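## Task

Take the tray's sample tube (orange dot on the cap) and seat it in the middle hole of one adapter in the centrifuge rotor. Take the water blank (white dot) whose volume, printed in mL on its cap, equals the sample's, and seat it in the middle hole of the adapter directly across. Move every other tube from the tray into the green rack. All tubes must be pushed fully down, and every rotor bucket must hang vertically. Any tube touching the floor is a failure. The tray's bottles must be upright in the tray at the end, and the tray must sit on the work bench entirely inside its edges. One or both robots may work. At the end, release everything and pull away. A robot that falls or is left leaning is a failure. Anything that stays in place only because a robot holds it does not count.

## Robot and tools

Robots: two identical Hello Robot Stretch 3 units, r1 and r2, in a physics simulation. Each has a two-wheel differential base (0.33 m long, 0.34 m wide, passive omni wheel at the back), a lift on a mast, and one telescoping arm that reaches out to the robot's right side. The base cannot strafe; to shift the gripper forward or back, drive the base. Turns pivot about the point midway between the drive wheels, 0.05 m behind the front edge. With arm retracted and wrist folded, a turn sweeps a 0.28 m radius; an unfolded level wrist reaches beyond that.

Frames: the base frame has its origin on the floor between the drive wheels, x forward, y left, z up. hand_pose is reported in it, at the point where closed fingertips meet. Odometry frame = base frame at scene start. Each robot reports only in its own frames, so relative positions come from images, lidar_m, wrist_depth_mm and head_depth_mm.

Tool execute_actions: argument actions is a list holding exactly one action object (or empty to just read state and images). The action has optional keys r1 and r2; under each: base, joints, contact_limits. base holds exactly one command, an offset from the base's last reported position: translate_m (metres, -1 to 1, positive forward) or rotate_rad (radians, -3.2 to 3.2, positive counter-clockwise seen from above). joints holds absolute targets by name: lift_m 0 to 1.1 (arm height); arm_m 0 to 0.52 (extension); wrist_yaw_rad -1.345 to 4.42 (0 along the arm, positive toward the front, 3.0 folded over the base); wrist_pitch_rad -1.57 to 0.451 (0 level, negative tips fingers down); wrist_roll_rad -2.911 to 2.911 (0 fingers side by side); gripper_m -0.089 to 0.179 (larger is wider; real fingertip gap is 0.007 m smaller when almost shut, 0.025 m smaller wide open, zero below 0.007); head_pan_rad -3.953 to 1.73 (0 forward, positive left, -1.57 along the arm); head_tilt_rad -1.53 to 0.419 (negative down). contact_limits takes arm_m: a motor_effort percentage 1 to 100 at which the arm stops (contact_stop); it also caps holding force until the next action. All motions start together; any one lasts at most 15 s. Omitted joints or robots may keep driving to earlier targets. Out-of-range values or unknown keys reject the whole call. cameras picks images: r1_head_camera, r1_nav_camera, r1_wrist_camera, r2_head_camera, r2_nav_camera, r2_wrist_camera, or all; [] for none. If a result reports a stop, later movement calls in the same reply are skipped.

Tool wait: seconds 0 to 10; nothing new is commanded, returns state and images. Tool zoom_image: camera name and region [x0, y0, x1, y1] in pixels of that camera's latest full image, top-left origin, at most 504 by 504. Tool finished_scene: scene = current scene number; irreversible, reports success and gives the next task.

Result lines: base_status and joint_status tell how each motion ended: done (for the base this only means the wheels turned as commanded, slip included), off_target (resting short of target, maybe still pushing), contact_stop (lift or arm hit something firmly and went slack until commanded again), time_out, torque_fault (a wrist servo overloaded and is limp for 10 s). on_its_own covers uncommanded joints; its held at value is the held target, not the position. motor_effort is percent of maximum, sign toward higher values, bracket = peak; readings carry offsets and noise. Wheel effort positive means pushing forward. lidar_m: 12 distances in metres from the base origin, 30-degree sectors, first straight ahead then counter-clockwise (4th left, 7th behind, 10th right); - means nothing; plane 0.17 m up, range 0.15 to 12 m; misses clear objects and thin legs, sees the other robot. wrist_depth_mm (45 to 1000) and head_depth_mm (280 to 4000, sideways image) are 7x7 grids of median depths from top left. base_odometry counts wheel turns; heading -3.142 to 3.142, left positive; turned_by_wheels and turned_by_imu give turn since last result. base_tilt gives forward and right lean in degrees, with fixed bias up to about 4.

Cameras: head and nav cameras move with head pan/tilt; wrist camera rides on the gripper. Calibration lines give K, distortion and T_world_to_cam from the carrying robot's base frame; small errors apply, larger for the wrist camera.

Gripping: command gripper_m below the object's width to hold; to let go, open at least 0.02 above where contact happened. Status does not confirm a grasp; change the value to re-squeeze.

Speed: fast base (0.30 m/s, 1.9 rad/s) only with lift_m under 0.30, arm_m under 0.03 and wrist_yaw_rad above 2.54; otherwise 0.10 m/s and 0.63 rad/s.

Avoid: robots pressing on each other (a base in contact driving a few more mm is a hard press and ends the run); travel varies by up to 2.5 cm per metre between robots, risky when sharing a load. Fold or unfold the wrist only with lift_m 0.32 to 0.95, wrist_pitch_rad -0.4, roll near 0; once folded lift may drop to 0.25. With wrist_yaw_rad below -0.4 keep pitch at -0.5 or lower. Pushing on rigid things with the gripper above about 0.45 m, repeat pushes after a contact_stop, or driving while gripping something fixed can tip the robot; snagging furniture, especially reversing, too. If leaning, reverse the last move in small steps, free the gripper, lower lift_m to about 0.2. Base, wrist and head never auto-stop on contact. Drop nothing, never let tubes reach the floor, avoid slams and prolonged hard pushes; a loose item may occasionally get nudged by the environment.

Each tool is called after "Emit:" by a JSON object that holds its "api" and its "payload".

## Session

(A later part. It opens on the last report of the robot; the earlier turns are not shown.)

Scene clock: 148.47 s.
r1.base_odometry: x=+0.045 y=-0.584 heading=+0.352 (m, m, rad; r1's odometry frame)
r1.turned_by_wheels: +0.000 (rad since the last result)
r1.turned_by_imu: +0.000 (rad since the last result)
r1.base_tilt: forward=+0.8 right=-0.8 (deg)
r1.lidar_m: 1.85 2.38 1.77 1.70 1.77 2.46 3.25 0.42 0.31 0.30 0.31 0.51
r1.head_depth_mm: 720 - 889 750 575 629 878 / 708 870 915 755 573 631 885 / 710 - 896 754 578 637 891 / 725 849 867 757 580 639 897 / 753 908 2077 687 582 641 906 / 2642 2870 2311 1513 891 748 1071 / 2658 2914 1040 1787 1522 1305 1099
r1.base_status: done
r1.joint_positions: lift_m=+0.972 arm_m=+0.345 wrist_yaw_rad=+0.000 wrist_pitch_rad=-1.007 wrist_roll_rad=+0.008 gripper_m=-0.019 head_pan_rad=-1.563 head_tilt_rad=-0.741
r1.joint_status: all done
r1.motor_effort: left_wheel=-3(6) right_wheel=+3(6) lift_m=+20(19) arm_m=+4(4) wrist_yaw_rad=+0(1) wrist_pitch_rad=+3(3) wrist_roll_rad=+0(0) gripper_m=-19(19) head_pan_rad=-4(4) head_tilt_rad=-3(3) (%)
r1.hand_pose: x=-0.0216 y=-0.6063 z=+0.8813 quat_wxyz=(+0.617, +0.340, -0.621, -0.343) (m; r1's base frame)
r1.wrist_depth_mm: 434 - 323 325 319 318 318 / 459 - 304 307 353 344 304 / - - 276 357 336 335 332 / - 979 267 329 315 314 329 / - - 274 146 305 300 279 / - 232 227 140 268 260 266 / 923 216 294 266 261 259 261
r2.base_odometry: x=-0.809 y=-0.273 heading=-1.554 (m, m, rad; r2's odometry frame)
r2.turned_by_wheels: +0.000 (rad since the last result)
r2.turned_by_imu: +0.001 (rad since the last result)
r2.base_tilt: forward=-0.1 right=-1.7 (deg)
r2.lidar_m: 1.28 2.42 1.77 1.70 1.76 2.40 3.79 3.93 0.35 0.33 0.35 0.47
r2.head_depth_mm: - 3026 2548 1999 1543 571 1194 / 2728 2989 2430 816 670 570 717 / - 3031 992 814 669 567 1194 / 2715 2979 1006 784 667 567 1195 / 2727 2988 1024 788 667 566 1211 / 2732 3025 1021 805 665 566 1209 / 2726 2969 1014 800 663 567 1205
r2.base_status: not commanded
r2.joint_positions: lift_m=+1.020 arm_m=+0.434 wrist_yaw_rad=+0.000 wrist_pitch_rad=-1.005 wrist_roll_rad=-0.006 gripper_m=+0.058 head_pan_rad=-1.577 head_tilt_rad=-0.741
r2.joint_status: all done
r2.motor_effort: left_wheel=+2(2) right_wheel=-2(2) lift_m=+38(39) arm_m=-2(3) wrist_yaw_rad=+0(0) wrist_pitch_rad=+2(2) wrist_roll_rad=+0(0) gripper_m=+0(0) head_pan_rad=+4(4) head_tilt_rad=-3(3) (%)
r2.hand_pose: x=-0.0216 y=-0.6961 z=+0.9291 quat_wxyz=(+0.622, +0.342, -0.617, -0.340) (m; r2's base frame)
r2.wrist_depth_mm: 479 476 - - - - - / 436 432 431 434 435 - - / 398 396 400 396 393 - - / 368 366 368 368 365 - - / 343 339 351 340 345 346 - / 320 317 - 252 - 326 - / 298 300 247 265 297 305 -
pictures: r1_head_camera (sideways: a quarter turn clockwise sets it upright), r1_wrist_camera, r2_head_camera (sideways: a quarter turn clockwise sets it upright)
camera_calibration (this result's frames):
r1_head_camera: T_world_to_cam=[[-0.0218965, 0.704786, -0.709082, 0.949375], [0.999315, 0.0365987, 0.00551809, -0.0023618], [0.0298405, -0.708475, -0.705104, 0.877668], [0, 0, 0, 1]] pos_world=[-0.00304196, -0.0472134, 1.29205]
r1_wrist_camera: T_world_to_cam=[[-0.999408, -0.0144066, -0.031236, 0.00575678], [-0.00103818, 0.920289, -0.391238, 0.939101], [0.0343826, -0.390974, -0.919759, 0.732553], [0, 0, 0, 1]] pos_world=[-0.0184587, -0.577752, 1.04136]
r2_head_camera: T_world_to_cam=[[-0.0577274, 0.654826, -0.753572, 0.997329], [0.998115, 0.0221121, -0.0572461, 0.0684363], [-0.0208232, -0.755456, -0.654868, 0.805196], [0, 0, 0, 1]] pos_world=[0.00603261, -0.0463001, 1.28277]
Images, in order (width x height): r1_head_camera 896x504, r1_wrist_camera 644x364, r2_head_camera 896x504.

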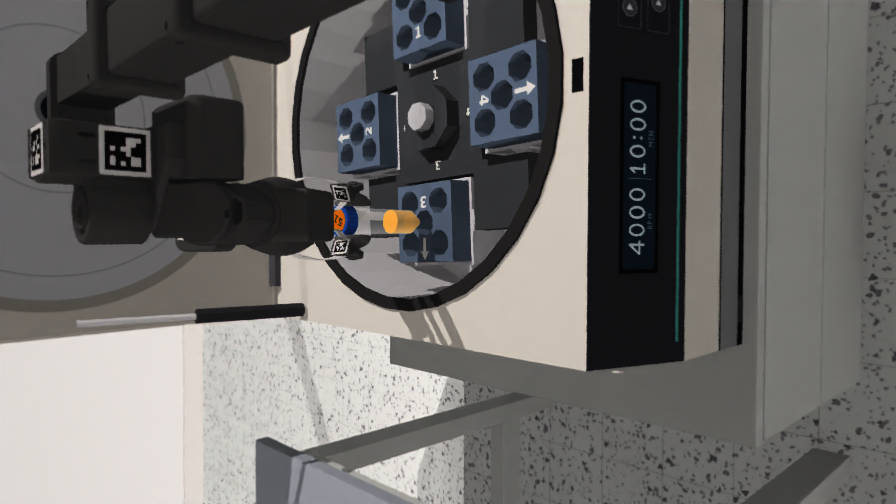

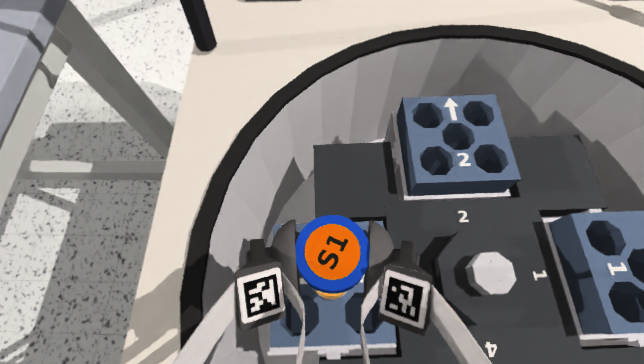

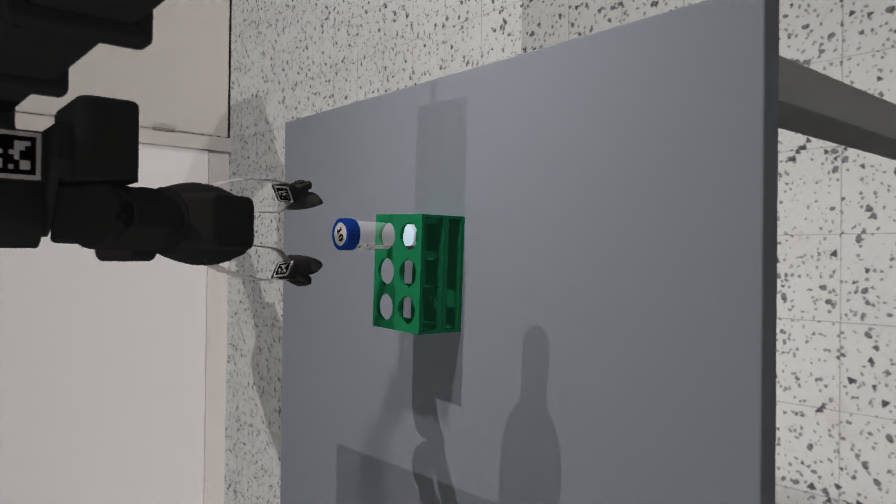

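Emit:
{"api": "execute_actions", "payload": {"actions": [{"r1":{"joints":{"lift_m":0.945}},"r2":{"base":{"translate_m":0.15},"joints":{"arm_m":0.447}}}], "cameras": ["r1_head_camera","r1_wrist_camera"]}}

Emit:
{"api": "zoom_image", "payload": {"camera": "r1_head_camera", "region": [300, 150, 500, 290]}}

Scene clock: 152.97 s.
r1.base_odometry: x=+0.045 y=-0.584 heading=+0.352 (m, m, rad; r1's odometry frame)
r1.turned_by_wheels: +0.000 (rad since the last result)
r1.turned_by_imu: +0.000 (rad since the last result)
r1.base_tilt: forward=+0.9 right=-0.7 (deg)
r1.lidar_m: 1.84 2.38 1.77 1.70 1.77 2.47 3.25 0.42 0.31 0.30 0.31 0.51
r1.head_depth_mm: 734 - - 752 573 629 879 / 723 - 899 758 576 631 885 / 725 - 891 756 577 635 891 / 737 849 866 759 580 638 901 / 756 908 2075 690 584 642 907 / 2635 2880 2321 1512 897 745 1074 / 2625 2911 1045 1779 1518 1304 1098
r1.base_status: not commanded
r1.joint_positions: lift_m=+0.945 arm_m=+0.345 wrist_yaw_rad=+0.000 wrist_pitch_rad=-1.007 wrist_roll_rad=+0.008 gripper_m=-0.019 head_pan_rad=-1.563 head_tilt_rad=-0.741
r1.joint_status: all done
r1.motor_effort: left_wheel=-3(3) right_wheel=+3(4) lift_m=+20(21) arm_m=+4(4) wrist_yaw_rad=-1(0) wrist_pitch_rad=+3(3) wrist_roll_rad=+0(0) gripper_m=-19(19) head_pan_rad=-4(3) head_tilt_rad=-3(3) (%)
r1.hand_pose: x=-0.0216 y=-0.6063 z=+0.8544 quat_wxyz=(+0.617, +0.340, -0.621, -0.343) (m; r1's base frame)
r1.wrist_depth_mm: 455 - 286 286 294 297 286 / - 618 265 293 334 328 303 / - 726 251 331 309 292 313 / - 944 258 301 289 287 291 / - 218 254 146 277 252 256 / 994 202 226 141 255 234 248 / 874 189 263 226 240 240 240
r2.base_odometry: x=-0.806 y=-0.423 heading=-1.554 (m, m, rad; r2's odometry frame)
r2.turned_by_wheels: +0.000 (rad since the last result)
r2.turned_by_imu: +0.000 (rad since the last result)
r2.base_tilt: forward=-0.2 right=-1.8 (deg)
r2.lidar_m: 1.56 2.41 1.77 1.70 1.76 2.42 3.93 4.10 0.34 0.33 0.34 0.47
r2.head_depth_mm: - 3048 1038 814 672 571 1183 / 2743 2954 1034 786 669 569 1194 / - 3001 1023 787 668 569 1194 / 2662 3045 1025 811 668 567 1189 / 2701 2977 1028 807 665 566 1216 / 2733 2986 1024 803 664 565 1215 / 2718 3014 949 778 666 564 1215
r2.base_status: done
r2.joint_positions: lift_m=+1.020 arm_m=+0.447 wrist_yaw_rad=+0.000 wrist_pitch_rad=-1.006 wrist_roll_rad=-0.006 gripper_m=+0.058 head_pan_rad=-1.577 head_tilt_rad=-0.741
r2.joint_status: all done
r2.motor_effort: left_wheel=+2(6) right_wheel=-2(4) lift_m=+37(37) arm_m=+4(5) wrist_yaw_rad=+0(0) wrist_pitch_rad=+2(2) wrist_roll_rad=+0(0) gripper_m=+0(0) head_pan_rad=+4(4) head_tilt_rad=-4(3) (%)
r2.hand_pose: x=-0.0216 y=-0.7086 z=+0.9291 quat_wxyz=(+0.622, +0.342, -0.617, -0.340) (m; r2's base frame)
r2.wrist_depth_mm: - - - - - - - / 437 433 431 430 432 431 - / 351 403 397 402 395 394 410 / 331 373 368 366 367 367 364 / 321 340 346 339 344 340 337 / 309 319 - 318 - 299 318 / 301 298 297 299 251 239 289
pictures: r1_head_camera (sideways: a quarter turn clockwise sets it upright), r1_wrist_camera
camera_calibration (this result's frames):
r1_head_camera: T_world_to_cam=[[-0.0218964, 0.704786, -0.709082, 0.949375], [0.999315, 0.0365986, 0.00551809, -0.0023618], [0.0298405, -0.708475, -0.705104, 0.877668], [0, 0, 0, 1]] pos_world=[-0.00304197, -0.0472134, 1.29205]
r1_wrist_camera: T_world_to_cam=[[-0.999408, -0.0144028, -0.0312365, 0.00491638], [-0.00103545, 0.9203, -0.391211, 0.928527], [0.0343815, -0.390947, -0.919771, 0.707762], [0, 0, 0, 1]] pos_world=[-0.018459, -0.577756, 1.01438]
Images, in order (width x height): r1_head_camera 896x504, r1_wrist_camera 644x364.

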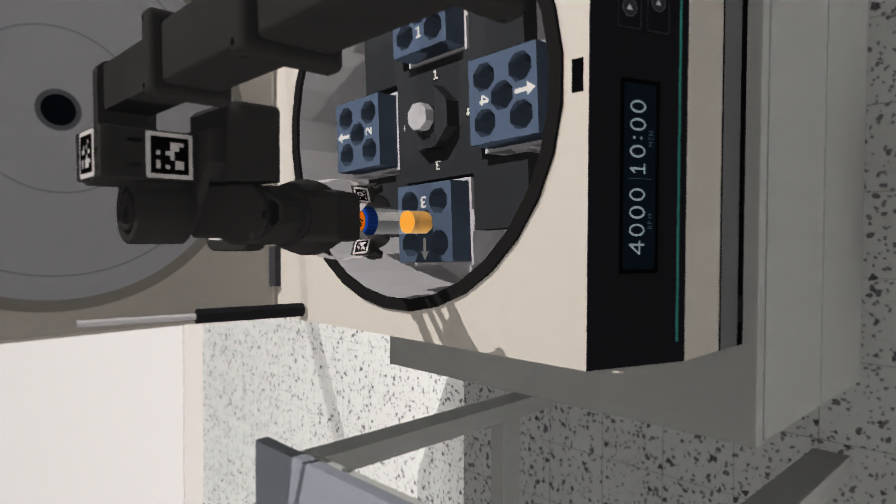

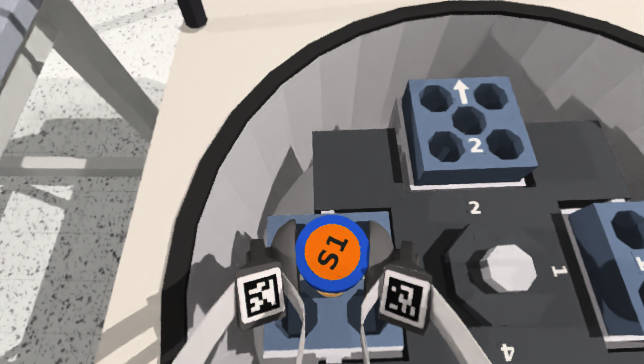

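Region (300, 150, 500, 290) of r1_head_camera's 896x504 image, scaled by 2.520, with more detail than that image has; it fills the top 353 rows of this view, and the rest is white.

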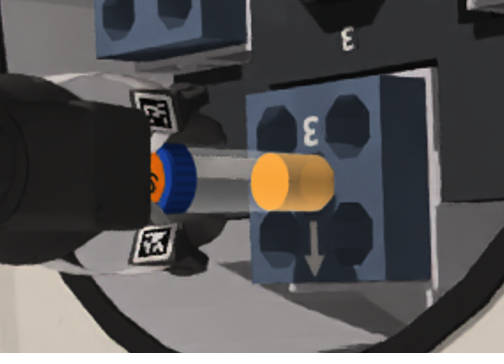

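Emit:
{"api": "execute_actions", "payload": {"actions": [{"r1":{"joints":{"lift_m":0.90}},"r2":{"base":{"translate_m":0.15}}}], "cameras": ["r1_head_camera","r1_wrist_camera"]}}

Scene clock: 159.20 s.
r1.base_odometry: x=+0.045 y=-0.584 heading=+0.352 (m, m, rad; r1's odometry frame)
r1.turned_by_wheels: +0.000 (rad since the last result)
r1.turned_by_imu: +0.000 (rad since the last result)
r1.base_tilt: forward=+1.0 right=-0.7 (deg)
r1.lidar_m: 1.84 2.38 1.77 1.70 1.78 2.46 3.24 0.41 0.31 0.30 0.31 0.51
r1.head_depth_mm: 733 826 - - 574 627 879 / 737 813 881 747 575 631 881 / 740 797 880 751 578 633 892 / 737 833 897 757 579 639 896 / 754 909 2047 690 582 643 911 / 2639 2875 2307 1514 897 747 1075 / 2630 2915 1048 1781 1524 1306 1101
r1.base_status: not commanded
r1.joint_positions: lift_m=+0.900 arm_m=+0.345 wrist_yaw_rad=+0.000 wrist_pitch_rad=-1.007 wrist_roll_rad=+0.008 gripper_m=-0.019 head_pan_rad=-1.563 head_tilt_rad=-0.741
r1.joint_status: all done
r1.motor_effort: left_wheel=-2(3) right_wheel=+3(3) lift_m=+20(19) arm_m=+4(4) wrist_yaw_rad=+0(0) wrist_pitch_rad=+3(3) wrist_roll_rad=+0(0) gripper_m=-19(19) head_pan_rad=-4(3) head_tilt_rad=-3(3) (%)
r1.hand_pose: x=-0.0216 y=-0.6063 z=+0.8093 quat_wxyz=(+0.617, +0.340, -0.621, -0.343) (m; r1's base frame)
r1.wrist_depth_mm: 501 554 228 246 289 287 269 / - 214 214 299 277 251 299 / - 195 228 266 258 238 258 / - 181 246 248 244 243 245 / - 169 226 146 224 208 219 / 902 160 228 141 217 195 197 / 152 149 210 180 200 200 201
r2.base_odometry: x=-0.804 y=-0.573 heading=-1.554 (m, m, rad; r2's odometry frame)
r2.turned_by_wheels: +0.000 (rad since the last result)
r2.turned_by_imu: +0.001 (rad since the last result)
r2.base_tilt: forward=-0.2 right=-1.8 (deg)
r2.lidar_m: 1.55 2.41 1.76 1.70 1.76 2.41 4.07 0.47 0.35 0.33 0.34 0.47
r2.head_depth_mm: - 3056 1032 791 672 570 1203 / 2757 2990 1034 812 669 569 1198 / - 3013 1023 810 669 568 1197 / 2747 2966 1025 809 667 567 1193 / 2733 3002 986 784 665 567 1191 / 2700 2955 946 640 657 567 1214 / 2702 2990 946 754 655 565 1206
r2.base_status: done
r2.joint_positions: lift_m=+1.020 arm_m=+0.447 wrist_yaw_rad=+0.000 wrist_pitch_rad=-1.006 wrist_roll_rad=-0.006 gripper_m=+0.058 head_pan_rad=-1.577 head_tilt_rad=-0.741
r2.joint_status: not commanded
r2.motor_effort: left_wheel=+2(7) right_wheel=-2(4) lift_m=+38(37) arm_m=+5(4) wrist_yaw_rad=+0(0) wrist_pitch_rad=+2(2) wrist_roll_rad=+0(0) gripper_m=+0(0) head_pan_rad=+4(4) head_tilt_rad=-3(3) (%)
r2.hand_pose: x=-0.0216 y=-0.7086 z=+0.9291 quat_wxyz=(+0.622, +0.342, -0.617, -0.340) (m; r2's base frame)
r2.wrist_depth_mm: - - - - - - - / 433 437 435 434 432 429 433 / 380 381 385 399 398 399 395 / 365 366 366 368 365 366 361 / 343 339 337 340 343 341 334 / 258 263 - 318 - 316 318 / 247 251 296 299 296 293 252
pictures: r1_head_camera (sideways: a quarter turn clockwise sets it upright), r1_wrist_camera
camera_calibration (this result's frames):
r1_head_camera: T_world_to_cam=[[-0.0218964, 0.704786, -0.709082, 0.949375], [0.999315, 0.0365986, 0.00551809, -0.0023618], [0.0298405, -0.708475, -0.705104, 0.877668], [0, 0, 0, 1]] pos_world=[-0.00304197, -0.0472134, 1.29205]
r1_wrist_camera: T_world_to_cam=[[-0.999408, -0.0144055, -0.0312365, 0.00350901], [-0.00103791, 0.920301, -0.391211, 0.910927], [0.0343825, -0.390947, -0.919771, 0.666359], [0, 0, 0, 1]] pos_world=[-0.0184587, -0.577765, 0.969371]
Images, in order (width x height): r1_head_camera 896x504, r1_wrist_camera 644x364.

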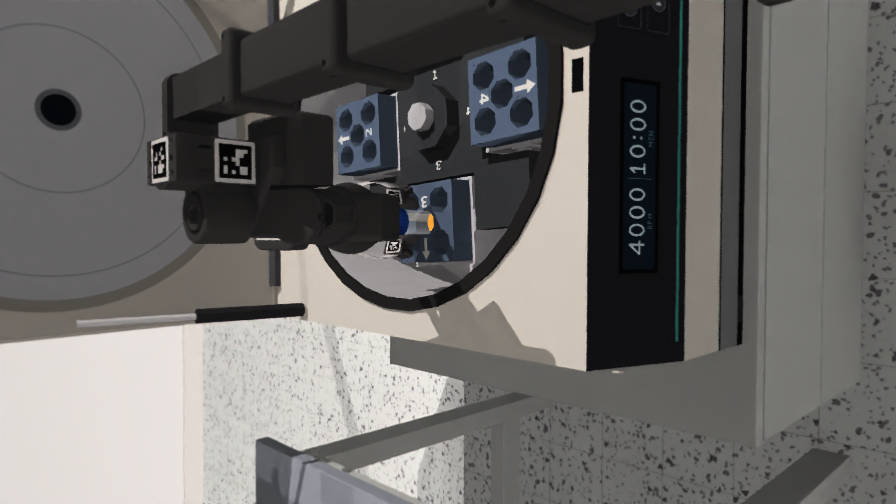

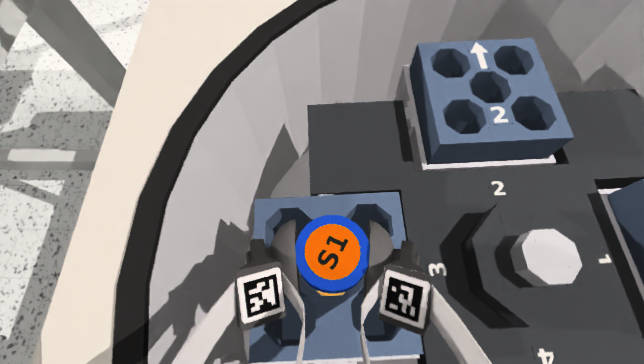

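Emit:
{"api": "execute_actions", "payload": {"actions": [{"r1":{"joints":{"lift_m":0.885}},"r2":{"base":{"translate_m":0.12}}}], "cameras": ["r1_wrist_camera"]}}

Emit:
{"api": "execute_actions", "payload": {"actions": [{"r1":{"joints":{"gripper_m":0.056}},"r2":{"base":{"translate_m":0.124}}}], "cameras": ["r1_wrist_camera","r2_wrist_camera"]}}

Scene clock: 162.80 s.
r1.base_odometry: x=+0.045 y=-0.584 heading=+0.352 (m, m, rad; r1's odometry frame)
r1.turned_by_wheels: +0.000 (rad since the last result)
r1.turned_by_imu: +0.000 (rad since the last result)
r1.base_tilt: forward=+1.0 right=-0.8 (deg)
r1.lidar_m: 1.85 2.39 1.76 1.70 1.77 2.46 3.25 0.41 0.31 0.30 0.31 0.51
r1.head_depth_mm: 733 842 - - 575 630 878 / 737 813 872 747 576 631 885 / 737 813 - 750 578 635 895 / 736 833 865 756 582 639 900 / 755 910 2056 689 583 643 907 / 2659 2898 2302 1514 896 747 1073 / 2654 2895 1042 1791 1531 1296 1100
r1.base_status: not commanded
r1.joint_positions: lift_m=+0.885 arm_m=+0.345 wrist_yaw_rad=+0.000 wrist_pitch_rad=-1.007 wrist_roll_rad=+0.008 gripper_m=-0.019 head_pan_rad=-1.563 head_tilt_rad=-0.741
r1.joint_status: all done
r1.motor_effort: left_wheel=-2(3) right_wheel=+3(3) lift_m=+21(20) arm_m=+3(3) wrist_yaw_rad=-1(0) wrist_pitch_rad=+3(3) wrist_roll_rad=+0(0) gripper_m=-19(19) head_pan_rad=-3(3) head_tilt_rad=-3(3) (%)
r1.hand_pose: x=-0.0216 y=-0.6063 z=+0.7943 quat_wxyz=(+0.617, +0.340, -0.621, -0.343) (m; r1's base frame)
r1.wrist_depth_mm: 495 212 207 244 281 261 272 / - 191 203 285 261 234 259 / - 175 228 249 242 224 238 / - 164 239 229 228 226 225 / 158 156 227 147 214 193 193 / 147 149 225 141 203 182 181 / 136 140 186 166 185 188 184
r2.base_odometry: x=-0.802 y=-0.693 heading=-1.554 (m, m, rad; r2's odometry frame)
r2.turned_by_wheels: +0.000 (rad since the last result)
r2.turned_by_imu: +0.000 (rad since the last result)
r2.base_tilt: forward=-0.4 right=-1.7 (deg)
r2.lidar_m: 1.55 2.42 1.77 1.70 1.76 2.41 4.19 0.47 0.34 0.33 0.34 0.47
r2.head_depth_mm: - 3007 1035 814 670 568 1197 / 2776 3007 1029 812 670 568 1195 / - 2966 1029 812 668 569 1194 / 2682 2984 968 658 653 568 1187 / 2713 3013 947 640 655 566 1185 / 2718 2982 942 776 652 566 1190 / 2745 2989 849 778 651 564 1207
r2.base_status: done
r2.joint_positions: lift_m=+1.020 arm_m=+0.447 wrist_yaw_rad=+0.000 wrist_pitch_rad=-1.006 wrist_roll_rad=-0.006 gripper_m=+0.058 head_pan_rad=-1.577 head_tilt_rad=-0.741
r2.joint_status: not commanded
r2.motor_effort: left_wheel=+1(6) right_wheel=-2(5) lift_m=+37(37) arm_m=+4(4) wrist_yaw_rad=+0(0) wrist_pitch_rad=+2(2) wrist_roll_rad=+0(0) gripper_m=+0(0) head_pan_rad=+4(4) head_tilt_rad=-3(3) (%)
r2.hand_pose: x=-0.0216 y=-0.7086 z=+0.9291 quat_wxyz=(+0.622, +0.342, -0.617, -0.340) (m; r2's base frame)
r2.wrist_depth_mm: - - - - - - - / 439 434 432 432 433 432 431 / 267 356 369 377 393 396 394 / 315 357 369 366 365 366 362 / 316 345 344 339 344 335 338 / 257 252 - 311 - 314 314 / 249 254 248 294 299 295 297
pictures: r1_wrist_camera
camera_calibration (this result's frames):
r1_wrist_camera: T_world_to_cam=[[-0.999408, -0.0144059, -0.0312365, 0.00304026], [-0.00103833, 0.920301, -0.391211, 0.905059], [0.0343827, -0.390947, -0.919771, 0.652563], [0, 0, 0, 1]] pos_world=[-0.0184587, -0.577765, 0.954372]
Images, in order (width x height): r1_wrist_camera 644x364.

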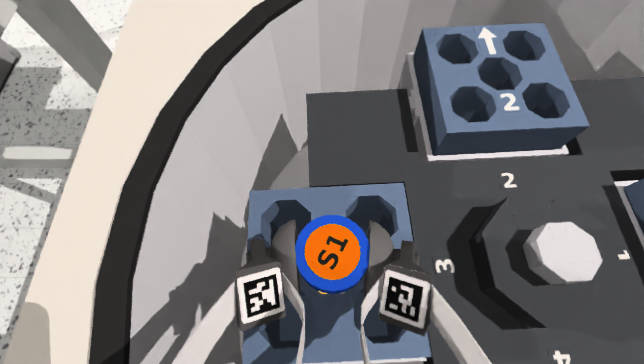

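Scene clock: 165.03 s.
r1.base_odometry: x=+0.045 y=-0.584 heading=+0.352 (m, m, rad; r1's odometry frame)
r1.turned_by_wheels: +0.000 (rad since the last result)
r1.turned_by_imu: +0.000 (rad since the last result)
r1.base_tilt: forward=+1.0 right=-0.7 (deg)
r1.lidar_m: 1.85 2.38 1.76 1.70 1.78 2.47 3.24 0.42 0.31 0.30 0.31 0.51
r1.head_depth_mm: 733 842 - - 576 630 878 / 734 809 877 749 576 633 881 / 737 810 - 746 578 633 891 / 739 829 881 758 580 639 900 / 753 906 2046 689 583 643 907 / 2630 2901 2329 1506 893 749 1074 / 2629 2893 1043 1795 1521 1298 1100
r1.base_status: not commanded
r1.joint_positions: lift_m=+0.885 arm_m=+0.345 wrist_yaw_rad=+0.000 wrist_pitch_rad=-1.006 wrist_roll_rad=+0.008 gripper_m=+0.056 head_pan_rad=-1.563 head_tilt_rad=-0.741
r1.joint_status: all done
r1.motor_effort: left_wheel=-3(3) right_wheel=+3(4) lift_m=+20(20) arm_m=+3(3) wrist_yaw_rad=-1(1) wrist_pitch_rad=+3(3) wrist_roll_rad=+0(0) gripper_m=+0(90) head_pan_rad=-4(3) head_tilt_rad=-3(3) (%)
r1.hand_pose: x=-0.0216 y=-0.6066 z=+0.7945 quat_wxyz=(+0.617, +0.340, -0.622, -0.343) (m; r1's base frame)
r1.wrist_depth_mm: 493 212 209 243 282 272 272 / - 193 204 282 266 236 276 / - 176 226 251 242 223 238 / - 165 234 232 229 227 226 / 160 156 226 191 214 194 194 / 147 148 206 162 202 183 180 / 136 136 208 166 185 186 186
r2.base_odometry: x=-0.800 y=-0.817 heading=-1.554 (m, m, rad; r2's odometry frame)
r2.turned_by_wheels: +0.000 (rad since the last result)
r2.turned_by_imu: +0.000 (rad since the last result)
r2.base_tilt: forward=-0.2 right=-1.6 (deg)
r2.lidar_m: 1.55 2.42 1.77 1.70 1.76 2.41 4.32 0.47 0.34 0.33 0.34 0.47
r2.head_depth_mm: - 3052 1035 817 671 569 1193 / 2778 3023 1035 766 654 571 1203 / - 3006 950 636 654 569 1199 / 2725 2949 950 782 651 567 1199 / 2736 3027 876 778 651 567 1187 / 2674 3024 927 757 648 566 1189 / 2718 3007 1018 805 663 565 1206
r2.base_status: done
r2.joint_positions: lift_m=+1.020 arm_m=+0.447 wrist_yaw_rad=+0.000 wrist_pitch_rad=-1.006 wrist_roll_rad=-0.006 gripper_m=+0.058 head_pan_rad=-1.577 head_tilt_rad=-0.741
r2.joint_status: not commanded
r2.motor_effort: left_wheel=+2(6) right_wheel=-2(4) lift_m=+37(38) arm_m=+4(4) wrist_yaw_rad=+0(0) wrist_pitch_rad=+2(2) wrist_roll_rad=+0(0) gripper_m=+0(0) head_pan_rad=+4(4) head_tilt_rad=-4(3) (%)
r2.hand_pose: x=-0.0216 y=-0.7086 z=+0.9291 quat_wxyz=(+0.622, +0.342, -0.617, -0.340) (m; r2's base frame)
r2.wrist_depth_mm: - - - - - - - / 442 222 434 435 433 435 428 / 395 237 328 352 343 395 395 / 368 325 350 365 358 370 363 / 346 304 338 343 338 335 341 / 320 259 - 251 - 313 317 / 299 191 243 274 246 295 297
pictures: r1_wrist_camera, r2_wrist_camera
camera_calibration (this result's frames):
r1_wrist_camera: T_world_to_cam=[[-0.999408, -0.014444, -0.0312167, 0.0030013], [-0.00103446, 0.919769, -0.39246, 0.906077], [0.0343808, -0.392195, -0.919239, 0.651407], [0, 0, 0, 1]] pos_world=[-0.0184591, -0.577859, 0.954492]
r2_wrist_camera: T_world_to_cam=[[-0.997732, -0.0673024, -0.000629601, -0.0655597], [-0.0606317, 0.902825, -0.425712, 1.07362], [0.0292199, -0.424709, -0.904858, 0.703711], [0, 0, 0, 1]] pos_world=[-0.0208782, -0.674827, 1.09377]
Images, in order (width x height): r1_wrist_camera 644x364, r2_wrist_camera 644x364.

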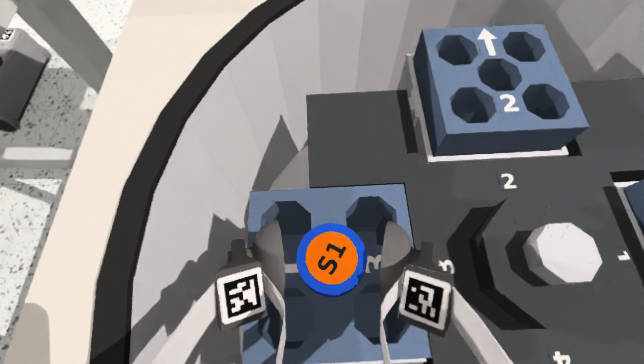

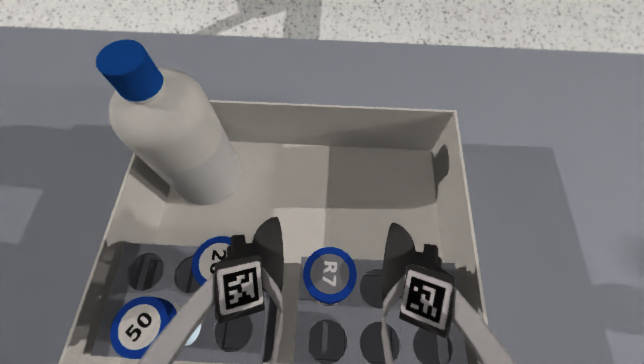

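Emit:
{"api": "execute_actions", "payload": {"actions": [{"r1":{"joints":{"lift_m":0.96}},"r2":{"base":{"translate_m":0.001},"joints":{"gripper_m":0.052,"lift_m":0.96,"arm_m":0.446}}}], "cameras": ["r1_head_camera","r2_wrist_camera"]}}

Emit:
{"api": "zoom_image", "payload": {"camera": "r1_head_camera", "region": [300, 150, 500, 290]}}

Scene clock: 169.97 s.
r1.base_odometry: x=+0.045 y=-0.584 heading=+0.352 (m, m, rad; r1's odometry frame)
r1.turned_by_wheels: +0.000 (rad since the last result)
r1.turned_by_imu: +0.000 (rad since the last result)
r1.base_tilt: forward=+0.9 right=-0.8 (deg)
r1.lidar_m: 1.84 2.38 1.76 1.70 1.78 2.46 3.26 0.42 0.31 0.30 0.31 0.51
r1.head_depth_mm: 720 - 900 752 575 627 878 / 710 864 909 759 575 633 884 / 713 - 904 750 577 636 893 / 735 851 877 758 582 639 903 / 755 910 2103 686 583 643 905 / 2643 2864 2327 1518 897 744 1077 / 2658 2851 1048 1790 1524 1299 1098
r1.base_status: not commanded
r1.joint_positions: lift_m=+0.960 arm_m=+0.345 wrist_yaw_rad=+0.000 wrist_pitch_rad=-1.006 wrist_roll_rad=+0.008 gripper_m=+0.056 head_pan_rad=-1.563 head_tilt_rad=-0.741
r1.joint_status: all done
r1.motor_effort: left_wheel=-3(2) right_wheel=+4(4) lift_m=+24(25) arm_m=+3(3) wrist_yaw_rad=-1(0) wrist_pitch_rad=+3(3) wrist_roll_rad=+0(0) gripper_m=+0(0) head_pan_rad=-4(4) head_tilt_rad=-3(3) (%)
r1.hand_pose: x=-0.0216 y=-0.6066 z=+0.8693 quat_wxyz=(+0.617, +0.340, -0.622, -0.343) (m; r1's base frame)
r1.wrist_depth_mm: 460 - 308 309 309 311 300 / 522 - 286 296 346 334 307 / - 768 266 335 327 318 324 / - 921 257 317 307 296 308 / - - 250 277 289 283 260 / - 221 222 241 - 248 260 / 927 206 252 252 253 254 252
r2.base_odometry: x=-0.800 y=-0.818 heading=-1.554 (m, m, rad; r2's odometry frame)
r2.turned_by_wheels: +0.000 (rad since the last result)
r2.turned_by_imu: +0.001 (rad since the last result)
r2.base_tilt: forward=-0.2 right=-1.7 (deg)
r2.lidar_m: 1.55 2.42 1.76 1.70 1.76 2.41 4.32 0.47 0.34 0.33 0.34 0.47
r2.head_depth_mm: 2721 - 979 814 670 571 1192 / 2652 3050 1033 746 654 569 1194 / 2618 - 946 638 653 568 1190 / 2709 3007 943 781 651 568 1190 / 2715 2961 851 780 650 567 1188 / 2723 3025 921 755 649 566 1188 / 2701 2999 1017 802 663 567 1209
r2.base_status: done
r2.joint_positions: lift_m=+0.960 arm_m=+0.446 wrist_yaw_rad=+0.000 wrist_pitch_rad=-1.006 wrist_roll_rad=-0.006 gripper_m=+0.052 head_pan_rad=-1.577 head_tilt_rad=-0.741
r2.joint_status: all done
r2.motor_effort: left_wheel=+2(3) right_wheel=-3(4) lift_m=+23(34) arm_m=-3(4) wrist_yaw_rad=+0(0) wrist_pitch_rad=+2(2) wrist_roll_rad=+0(0) gripper_m=+0(35) head_pan_rad=+5(4) head_tilt_rad=-3(3) (%)
r2.hand_pose: x=-0.0216 y=-0.7081 z=+0.8697 quat_wxyz=(+0.622, +0.342, -0.617, -0.340) (m; r2's base frame)
r2.wrist_depth_mm: 182 185 390 389 388 388 390 / 347 186 279 293 286 348 351 / 323 227 314 320 314 313 320 / 293 278 294 299 297 279 298 / 216 214 157 153 280 249 277 / 196 198 199 195 244 208 258 / 133 163 215 231 215 192 242
pictures: r1_head_camera (sideways: a quarter turn clockwise sets it upright), r2_wrist_camera
camera_calibration (this result's frames):
r1_head_camera: T_world_to_cam=[[-0.0218963, 0.704786, -0.709082, 0.949375], [0.999315, 0.0365984, 0.00551809, -0.0023618], [0.0298404, -0.708475, -0.705104, 0.877668], [0, 0, 0, 1]] pos_world=[-0.00304198, -0.0472134, 1.29205]
r2_wrist_camera: T_world_to_cam=[[-0.997732, -0.0673019, -0.000640271, -0.0655507], [-0.0606314, 0.902893, -0.425568, 1.04774], [0.0292196, -0.424564, -0.904926, 0.65033], [0, 0, 0, 1]] pos_world=[-0.0208782, -0.674306, 1.03434]
Images, in order (width x height): r1_head_camera 896x504, r2_wrist_camera 644x364.

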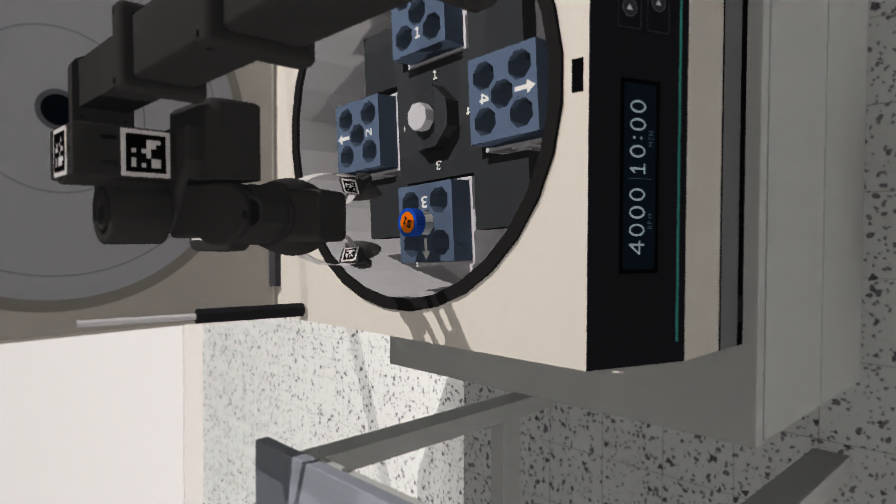

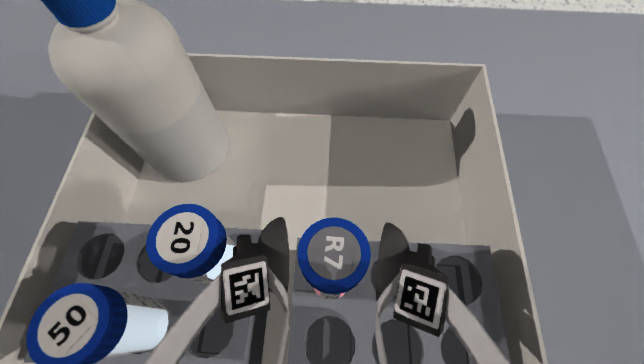

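Region (300, 150, 500, 290) of r1_head_camera's 896x504 image, scaled by 2.520, with more detail than that image has; it fills the top 353 rows of this view, and the rest is white.

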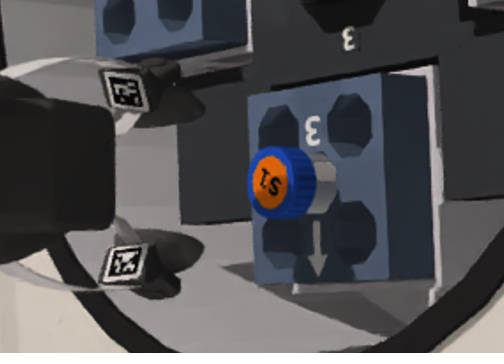

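Emit:
{"api": "execute_actions", "payload": {"actions": [{"r1":{"base":{"translate_m":0.08},"joints":{"lift_m":1.02,"arm_m":0.396}},"r2":{"joints":{"gripper_m":-0.02}}}], "cameras": []}}

Emit:
{"api": "execute_actions", "payload": {"actions": [{"r1":{"base":{"translate_m":0.12}},"r2":{"joints":{"lift_m":1.055}}}], "cameras": ["r2_head_camera"]}}

Scene clock: 174.93 s.
r1.base_odometry: x=+0.120 y=-0.556 heading=+0.352 (m, m, rad; r1's odometry frame)
r1.turned_by_wheels: +0.000 (rad since the last result)
r1.turned_by_imu: +0.000 (rad since the last result)
r1.base_tilt: forward=+0.8 right=-0.7 (deg)
r1.lidar_m: 1.76 2.38 1.77 1.70 1.77 2.47 3.34 0.42 0.31 0.30 0.31 0.47
r1.head_depth_mm: - 860 917 753 574 631 880 / 751 848 903 756 578 635 888 / - 853 894 753 581 639 899 / 753 2809 882 708 583 674 908 / 2640 2887 2302 1120 871 743 913 / 2644 2905 2065 1738 1520 1307 1108 / 2634 2927 954 806 1489 1267 1099
r1.base_status: done
r1.joint_positions: lift_m=+1.020 arm_m=+0.396 wrist_yaw_rad=+0.000 wrist_pitch_rad=-1.006 wrist_roll_rad=+0.008 gripper_m=+0.056 head_pan_rad=-1.563 head_tilt_rad=-0.741
r1.joint_status: all done
r1.motor_effort: left_wheel=-2(3) right_wheel=+2(11) lift_m=+24(25) arm_m=+3(1) wrist_yaw_rad=+0(1) wrist_pitch_rad=+3(3) wrist_roll_rad=+0(0) gripper_m=+0(0) head_pan_rad=-4(4) head_tilt_rad=-3(3) (%)
r1.hand_pose: x=-0.0216 y=-0.6576 z=+0.9293 quat_wxyz=(+0.617, +0.340, -0.622, -0.343) (m; r1's base frame)
r1.wrist_depth_mm: 470 - - 315 317 308 309 / 419 533 - 352 346 351 347 / 394 624 - 330 335 366 344 / 370 - 821 312 429 348 379 / 344 - - 294 352 339 337 / 380 - - 306 - 325 325 / 939 - 474 331 282 292 295
r2.base_odometry: x=-0.800 y=-0.818 heading=-1.554 (m, m, rad; r2's odometry frame)
r2.turned_by_wheels: +0.000 (rad since the last result)
r2.turned_by_imu: +0.001 (rad since the last result)
r2.base_tilt: forward=-0.3 right=-1.7 (deg)
r2.lidar_m: 1.55 2.42 1.76 1.70 1.76 2.42 4.33 0.47 0.34 0.33 0.34 0.47
r2.head_depth_mm: 2700 - 979 812 670 569 1204 / 2652 3018 1031 747 654 569 1201 / 2637 - 948 636 651 568 1190 / 2661 2999 929 783 652 567 1189 / 2713 3018 855 780 652 566 1194 / 2683 2971 922 755 650 565 1190 / 2757 2989 1014 806 662 565 1211
r2.base_status: not commanded
r2.joint_positions: lift_m=+0.960 arm_m=+0.446 wrist_yaw_rad=+0.000 wrist_pitch_rad=-1.007 wrist_roll_rad=-0.006 gripper_m=-0.019 head_pan_rad=-1.577 head_tilt_rad=-0.741
r2.joint_status: all done
r2.motor_effort: left_wheel=+2(2) right_wheel=-2(2) lift_m=+23(23) arm_m=-3(3) wrist_yaw_rad=+0(0) wrist_pitch_rad=+2(2) wrist_roll_rad=+0(0) gripper_m=-16(91) head_pan_rad=+4(4) head_tilt_rad=-3(4) (%)
r2.hand_pose: x=-0.0216 y=-0.7077 z=+0.8695 quat_wxyz=(+0.621, +0.342, -0.617, -0.341) (m; r2's base frame)
r2.wrist_depth_mm: 180 186 395 387 389 385 388 / 348 188 277 292 288 346 351 / 325 229 312 320 314 313 323 / 290 280 294 298 296 280 298 / 216 215 214 147 278 247 275 / 197 198 201 142 244 207 258 / 132 176 216 236 212 190 243
pictures: none
No camera images: the call's "cameras" was empty. Leave "cameras" out to get every camera's image.

Scene clock: 177.10 s.
r1.base_odometry: x=+0.232 y=-0.515 heading=+0.352 (m, m, rad; r1's odometry frame)
r1.turned_by_wheels: +0.000 (rad since the last result)
r1.turned_by_imu: +0.000 (rad since the last result)
r1.base_tilt: forward=+0.8 right=-0.9 (deg)
r1.lidar_m: 1.65 2.38 1.76 1.70 1.77 2.45 3.45 0.42 0.31 0.30 0.38 1.41
r1.head_depth_mm: - 867 914 745 576 636 888 / 751 848 893 700 581 639 896 / - 840 893 862 825 713 905 / 2592 2847 2282 1114 911 759 1076 / 2622 2894 2138 1728 1518 1295 1112 / 2659 2886 948 760 676 801 1094 / 2659 2904 957 755 626 1226 1138
r1.base_status: done
r1.joint_positions: lift_m=+1.020 arm_m=+0.396 wrist_yaw_rad=+0.000 wrist_pitch_rad=-1.006 wrist_roll_rad=+0.008 gripper_m=+0.056 head_pan_rad=-1.563 head_tilt_rad=-0.741
r1.joint_status: not commanded
r1.motor_effort: left_wheel=-3(3) right_wheel=+3(11) lift_m=+24(24) arm_m=+4(3) wrist_yaw_rad=+0(0) wrist_pitch_rad=+3(3) wrist_roll_rad=+0(0) gripper_m=-1(1) head_pan_rad=-3(5) head_tilt_rad=-3(3) (%)
r1.hand_pose: x=-0.0216 y=-0.6576 z=+0.9293 quat_wxyz=(+0.617, +0.340, -0.622, -0.343) (m; r1's base frame)
r1.wrist_depth_mm: 463 462 - - 315 317 312 / 426 415 - - 349 351 351 / 387 388 769 - 329 330 367 / 367 366 - 594 314 401 346 / 339 339 - 548 290 349 339 / 323 317 - 510 - 328 323 / 296 301 968 488 255 287 287
r2.base_odometry: x=-0.800 y=-0.818 heading=-1.554 (m, m, rad; r2's odometry frame)
r2.turned_by_wheels: +0.000 (rad since the last result)
r2.turned_by_imu: +0.000 (rad since the last result)
r2.base_tilt: forward=-0.3 right=-1.7 (deg)
r2.lidar_m: 1.55 2.42 1.77 1.70 1.76 2.42 4.33 0.47 0.34 0.33 0.34 0.47
r2.head_depth_mm: 2789 3006 1033 815 669 571 1198 / 2762 3012 1032 745 654 571 1190 / 2814 3031 949 638 653 569 1193 / 2741 3038 935 782 653 568 1194 / 2715 2999 854 780 649 566 1185 / 2715 2994 923 757 651 566 1188 / 2715 2950 1020 803 664 567 1213
r2.base_status: not commanded
r2.joint_positions: lift_m=+1.055 arm_m=+0.446 wrist_yaw_rad=+0.000 wrist_pitch_rad=-1.008 wrist_roll_rad=-0.006 gripper_m=-0.019 head_pan_rad=-1.577 head_tilt_rad=-0.741
r2.joint_status: all done
r2.motor_effort: left_wheel=+3(2) right_wheel=-2(2) lift_m=+38(40) arm_m=-2(3) wrist_yaw_rad=+0(0) wrist_pitch_rad=+3(3) wrist_roll_rad=+0(0) gripper_m=-17(17) head_pan_rad=+4(4) head_tilt_rad=-3(3) (%)
r2.hand_pose: x=-0.0216 y=-0.7075 z=+0.9638 quat_wxyz=(+0.621, +0.343, -0.617, -0.341) (m; r2's base frame)
r2.wrist_depth_mm: - - - - - - - / 475 483 474 477 475 473 469 / 443 267 364 395 391 434 426 / 407 398 353 401 393 404 400 / 377 367 373 148 369 373 370 / 355 301 287 141 294 348 349 / 330 272 280 296 293 328 329
pictures: r2_head_camera (sideways: a quarter turn clockwise sets it upright)
camera_calibration (this result's frames):
r2_head_camera: T_world_to_cam=[[-0.0577273, 0.654826, -0.753572, 0.997329], [0.998115, 0.022112, -0.0572461, 0.0684363], [-0.0208233, -0.755456, -0.654868, 0.805196], [0, 0, 0, 1]] pos_world=[0.0060326, -0.0463001, 1.28277]
Images, in order (width x height): r2_head_camera 896x504.

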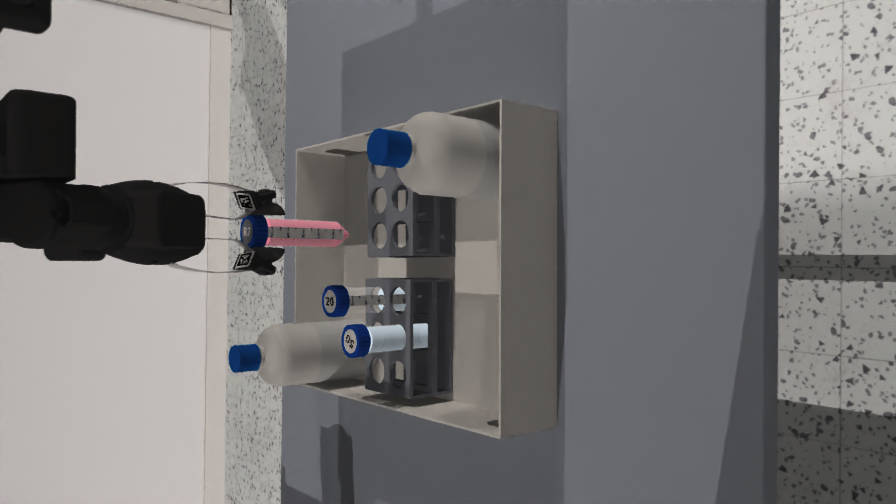

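Emit:
{"api": "execute_actions", "payload": {"actions": [{"r1":{"base":{"translate_m":0.47}},"r2":{"base":{"translate_m":-0.465},"joints":{"lift_m":1.065,"arm_m":0.435}}}], "cameras": []}}

Emit:
{"api": "execute_actions", "payload": {"actions": [{"r1":{"base":{"translate_m":0.15}},"r2":{"joints":{"lift_m":1.02}}}], "cameras": ["r2_head_camera","r2_wrist_camera"]}}

Emit:
{"api": "zoom_image", "payload": {"camera": "r2_head_camera", "region": [240, 120, 480, 290]}}

Scene clock: 185.37 s.
r1.base_odometry: x=+0.674 y=-0.353 heading=+0.351 (m, m, rad; r1's odometry frame)
r1.turned_by_wheels: +0.000 (rad since the last result)
r1.turned_by_imu: -0.001 (rad since the last result)
r1.base_tilt: forward=+0.9 right=-0.7 (deg)
r1.lidar_m: 4.83 2.35 1.75 1.70 1.76 2.44 1.15 0.53 0.41 0.99 1.03 1.20
r1.head_depth_mm: - 2908 1010 745 618 747 1105 / 2672 2845 941 745 619 1236 1103 / - 2881 938 750 620 1238 1130 / 2652 2900 939 750 623 1243 1125 / 2618 2898 947 753 623 1243 1137 / 2647 2890 946 752 623 1251 1137 / 2637 2934 921 733 628 1245 1135
r1.base_status: done
r1.joint_positions: lift_m=+1.020 arm_m=+0.396 wrist_yaw_rad=+0.000 wrist_pitch_rad=-1.006 wrist_roll_rad=+0.008 gripper_m=+0.056 head_pan_rad=-1.563 head_tilt_rad=-0.741
r1.joint_status: not commanded
r1.motor_effort: left_wheel=-3(3) right_wheel=+3(12) lift_m=+24(24) arm_m=+4(4) wrist_yaw_rad=-1(1) wrist_pitch_rad=+3(3) wrist_roll_rad=+0(0) gripper_m=+0(0) head_pan_rad=-4(3) head_tilt_rad=-3(3) (%)
r1.hand_pose: x=-0.0216 y=-0.6576 z=+0.9293 quat_wxyz=(+0.617, +0.340, -0.622, -0.343) (m; r1's base frame)
r1.wrist_depth_mm: 458 447 452 452 445 444 - / 428 425 420 411 412 411 - / 366 384 387 388 380 379 597 / 355 358 362 356 350 352 547 / 335 334 340 332 334 329 332 / 313 318 318 315 - 308 311 / 298 297 295 297 292 292 291
r2.base_odometry: x=-0.808 y=-0.353 heading=-1.554 (m, m, rad; r2's odometry frame)
r2.turned_by_wheels: +0.000 (rad since the last result)
r2.turned_by_imu: +0.003 (rad since the last result)
r2.base_tilt: forward=-0.2 right=-1.8 (deg)
r2.lidar_m: 1.56 2.41 1.77 1.69 1.76 2.41 3.85 4.02 0.34 0.33 0.34 0.47
r2.head_depth_mm: 2757 3025 2527 814 671 570 735 / 2772 3017 1034 814 670 570 1197 / 2781 3044 1031 783 669 568 1195 / 2713 3102 954 783 667 568 1183 / 2716 2968 1022 808 668 566 1208 / 2737 2992 1024 805 665 567 1211 / 2720 3000 1018 803 665 565 1206
r2.base_status: done
r2.joint_positions: lift_m=+1.065 arm_m=+0.435 wrist_yaw_rad=+0.000 wrist_pitch_rad=-1.009 wrist_roll_rad=-0.006 gripper_m=-0.019 head_pan_rad=-1.577 head_tilt_rad=-0.741
r2.joint_status: all done
r2.motor_effort: left_wheel=+2(3) right_wheel=-2(7) lift_m=+38(40) arm_m=-3(1) wrist_yaw_rad=+0(1) wrist_pitch_rad=+3(3) wrist_roll_rad=+0(0) gripper_m=-17(17) head_pan_rad=+4(4) head_tilt_rad=-3(3) (%)
r2.hand_pose: x=-0.0216 y=-0.6964 z=+0.9737 quat_wxyz=(+0.621, +0.343, -0.617, -0.341) (m; r2's base frame)
r2.wrist_depth_mm: - - - - - - - / 500 491 496 487 482 - - / 406 458 453 458 448 450 - / 392 416 417 414 412 414 - / 385 388 387 148 395 386 - / 361 361 369 141 297 359 - / 337 340 344 310 302 338 -
pictures: none
No camera images: the call's "cameras" was empty. Leave "cameras" out to get every camera's image.

Scene clock: 187.83 s.
r1.base_odometry: x=+0.814 y=-0.301 heading=+0.351 (m, m, rad; r1's odometry frame)
r1.turned_by_wheels: +0.000 (rad since the last result)
r1.turned_by_imu: -0.001 (rad since the last result)
r1.base_tilt: forward=+1.0 right=-0.8 (deg)
r1.lidar_m: 4.67 2.35 1.75 1.69 1.77 2.44 1.15 0.52 0.55 0.99 1.03 1.05
r1.head_depth_mm: - 2899 934 741 618 1242 1107 / 2666 2885 940 747 618 1236 1125 / - 2894 940 746 620 1248 1125 / 2608 2898 943 749 621 1246 1128 / 2627 2913 921 751 622 1250 1135 / 2641 2853 810 666 624 1246 1132 / 2653 2897 887 690 624 1253 1138
r1.base_status: done
r1.joint_positions: lift_m=+1.020 arm_m=+0.396 wrist_yaw_rad=+0.000 wrist_pitch_rad=-1.006 wrist_roll_rad=+0.008 gripper_m=+0.056 head_pan_rad=-1.563 head_tilt_rad=-0.741
r1.joint_status: not commanded
r1.motor_effort: left_wheel=-2(4) right_wheel=+3(11) lift_m=+24(24) arm_m=+4(4) wrist_yaw_rad=-1(0) wrist_pitch_rad=+3(3) wrist_roll_rad=+0(0) gripper_m=+0(0) head_pan_rad=-3(3) head_tilt_rad=-3(3) (%)
r1.hand_pose: x=-0.0216 y=-0.6576 z=+0.9293 quat_wxyz=(+0.617, +0.340, -0.622, -0.343) (m; r1's base frame)
r1.wrist_depth_mm: 470 460 446 446 448 443 441 / 381 357 421 415 410 407 412 / 388 381 388 382 384 378 372 / 360 347 359 356 355 351 349 / 267 291 342 334 333 330 327 / 267 296 315 316 - 309 307 / 294 273 289 295 296 290 295
r2.base_odometry: x=-0.808 y=-0.353 heading=-1.554 (m, m, rad; r2's odometry frame)
r2.turned_by_wheels: +0.000 (rad since the last result)
r2.turned_by_imu: +0.000 (rad since the last result)
r2.base_tilt: forward=-0.3 right=-1.7 (deg)
r2.lidar_m: 1.56 2.42 1.77 1.70 1.76 2.42 3.86 4.01 0.35 0.33 0.34 0.47
r2.head_depth_mm: - 3025 2558 813 671 570 734 / 2748 3019 1033 811 670 569 1189 / - 2987 1032 786 670 570 1195 / 2673 2983 935 787 666 568 1191 / 2706 2993 1026 807 663 567 1206 / 2722 3026 1020 803 663 565 1217 / 2714 3005 1020 804 664 564 1207
r2.base_status: not commanded
r2.joint_positions: lift_m=+1.020 arm_m=+0.435 wrist_yaw_rad=+0.000 wrist_pitch_rad=-1.009 wrist_roll_rad=-0.006 gripper_m=-0.019 head_pan_rad=-1.577 head_tilt_rad=-0.741
r2.joint_status: all done
r2.motor_effort: left_wheel=+1(2) right_wheel=-2(2) lift_m=+24(36) arm_m=-3(3) wrist_yaw_rad=-1(0) wrist_pitch_rad=+3(3) wrist_roll_rad=+0(0) gripper_m=-17(16) head_pan_rad=+5(4) head_tilt_rad=-3(3) (%)
r2.hand_pose: x=-0.0216 y=-0.6964 z=+0.9293 quat_wxyz=(+0.621, +0.343, -0.617, -0.341) (m; r2's base frame)
r2.wrist_depth_mm: 480 477 - - - - - / 435 434 429 430 430 431 - / 383 399 401 398 397 398 - / 364 368 371 363 366 363 - / 339 341 337 148 342 342 - / 321 319 323 142 202 313 - / 301 300 296 271 286 297 299
pictures: r2_head_camera (sideways: a quarter turn clockwise sets it upright), r2_wrist_camera
camera_calibration (this result's frames):
r2_head_camera: T_world_to_cam=[[-0.0577273, 0.654826, -0.753572, 0.997329], [0.998115, 0.022112, -0.0572461, 0.0684363], [-0.0208233, -0.755456, -0.654868, 0.805195], [0, 0, 0, 1]] pos_world=[0.0060326, -0.0463001, 1.28277]
r2_wrist_camera: T_world_to_cam=[[-0.997732, -0.0672995, -0.000836529, -0.0645432], [-0.0606316, 0.904135, -0.422922, 1.061], [0.0292188, -0.421912, -0.906166, 0.712258], [0, 0, 0, 1]] pos_world=[-0.0208783, -0.663117, 1.09409]
Images, in order (width x height): r2_head_camera 896x504, r2_wrist_camera 644x364.

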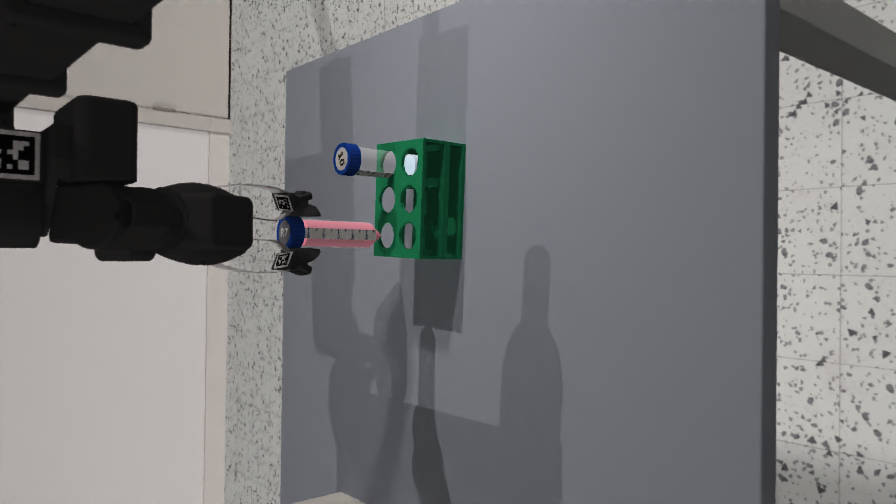

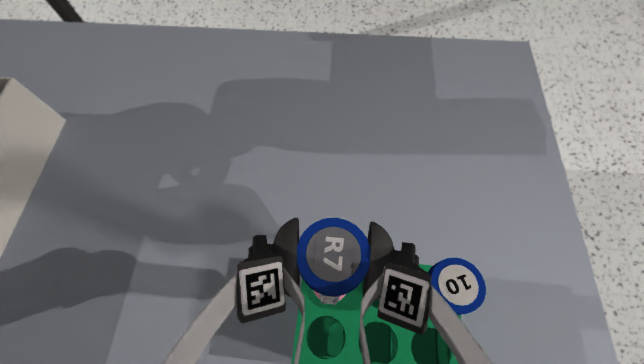

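Region (240, 120, 480, 290) of r2_head_camera's 896x504 image, scaled by 2.100, with more detail than that image has; it fills the top 357 rows of this view, and the rest is white.

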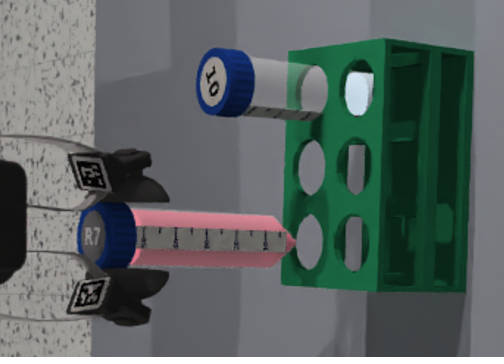

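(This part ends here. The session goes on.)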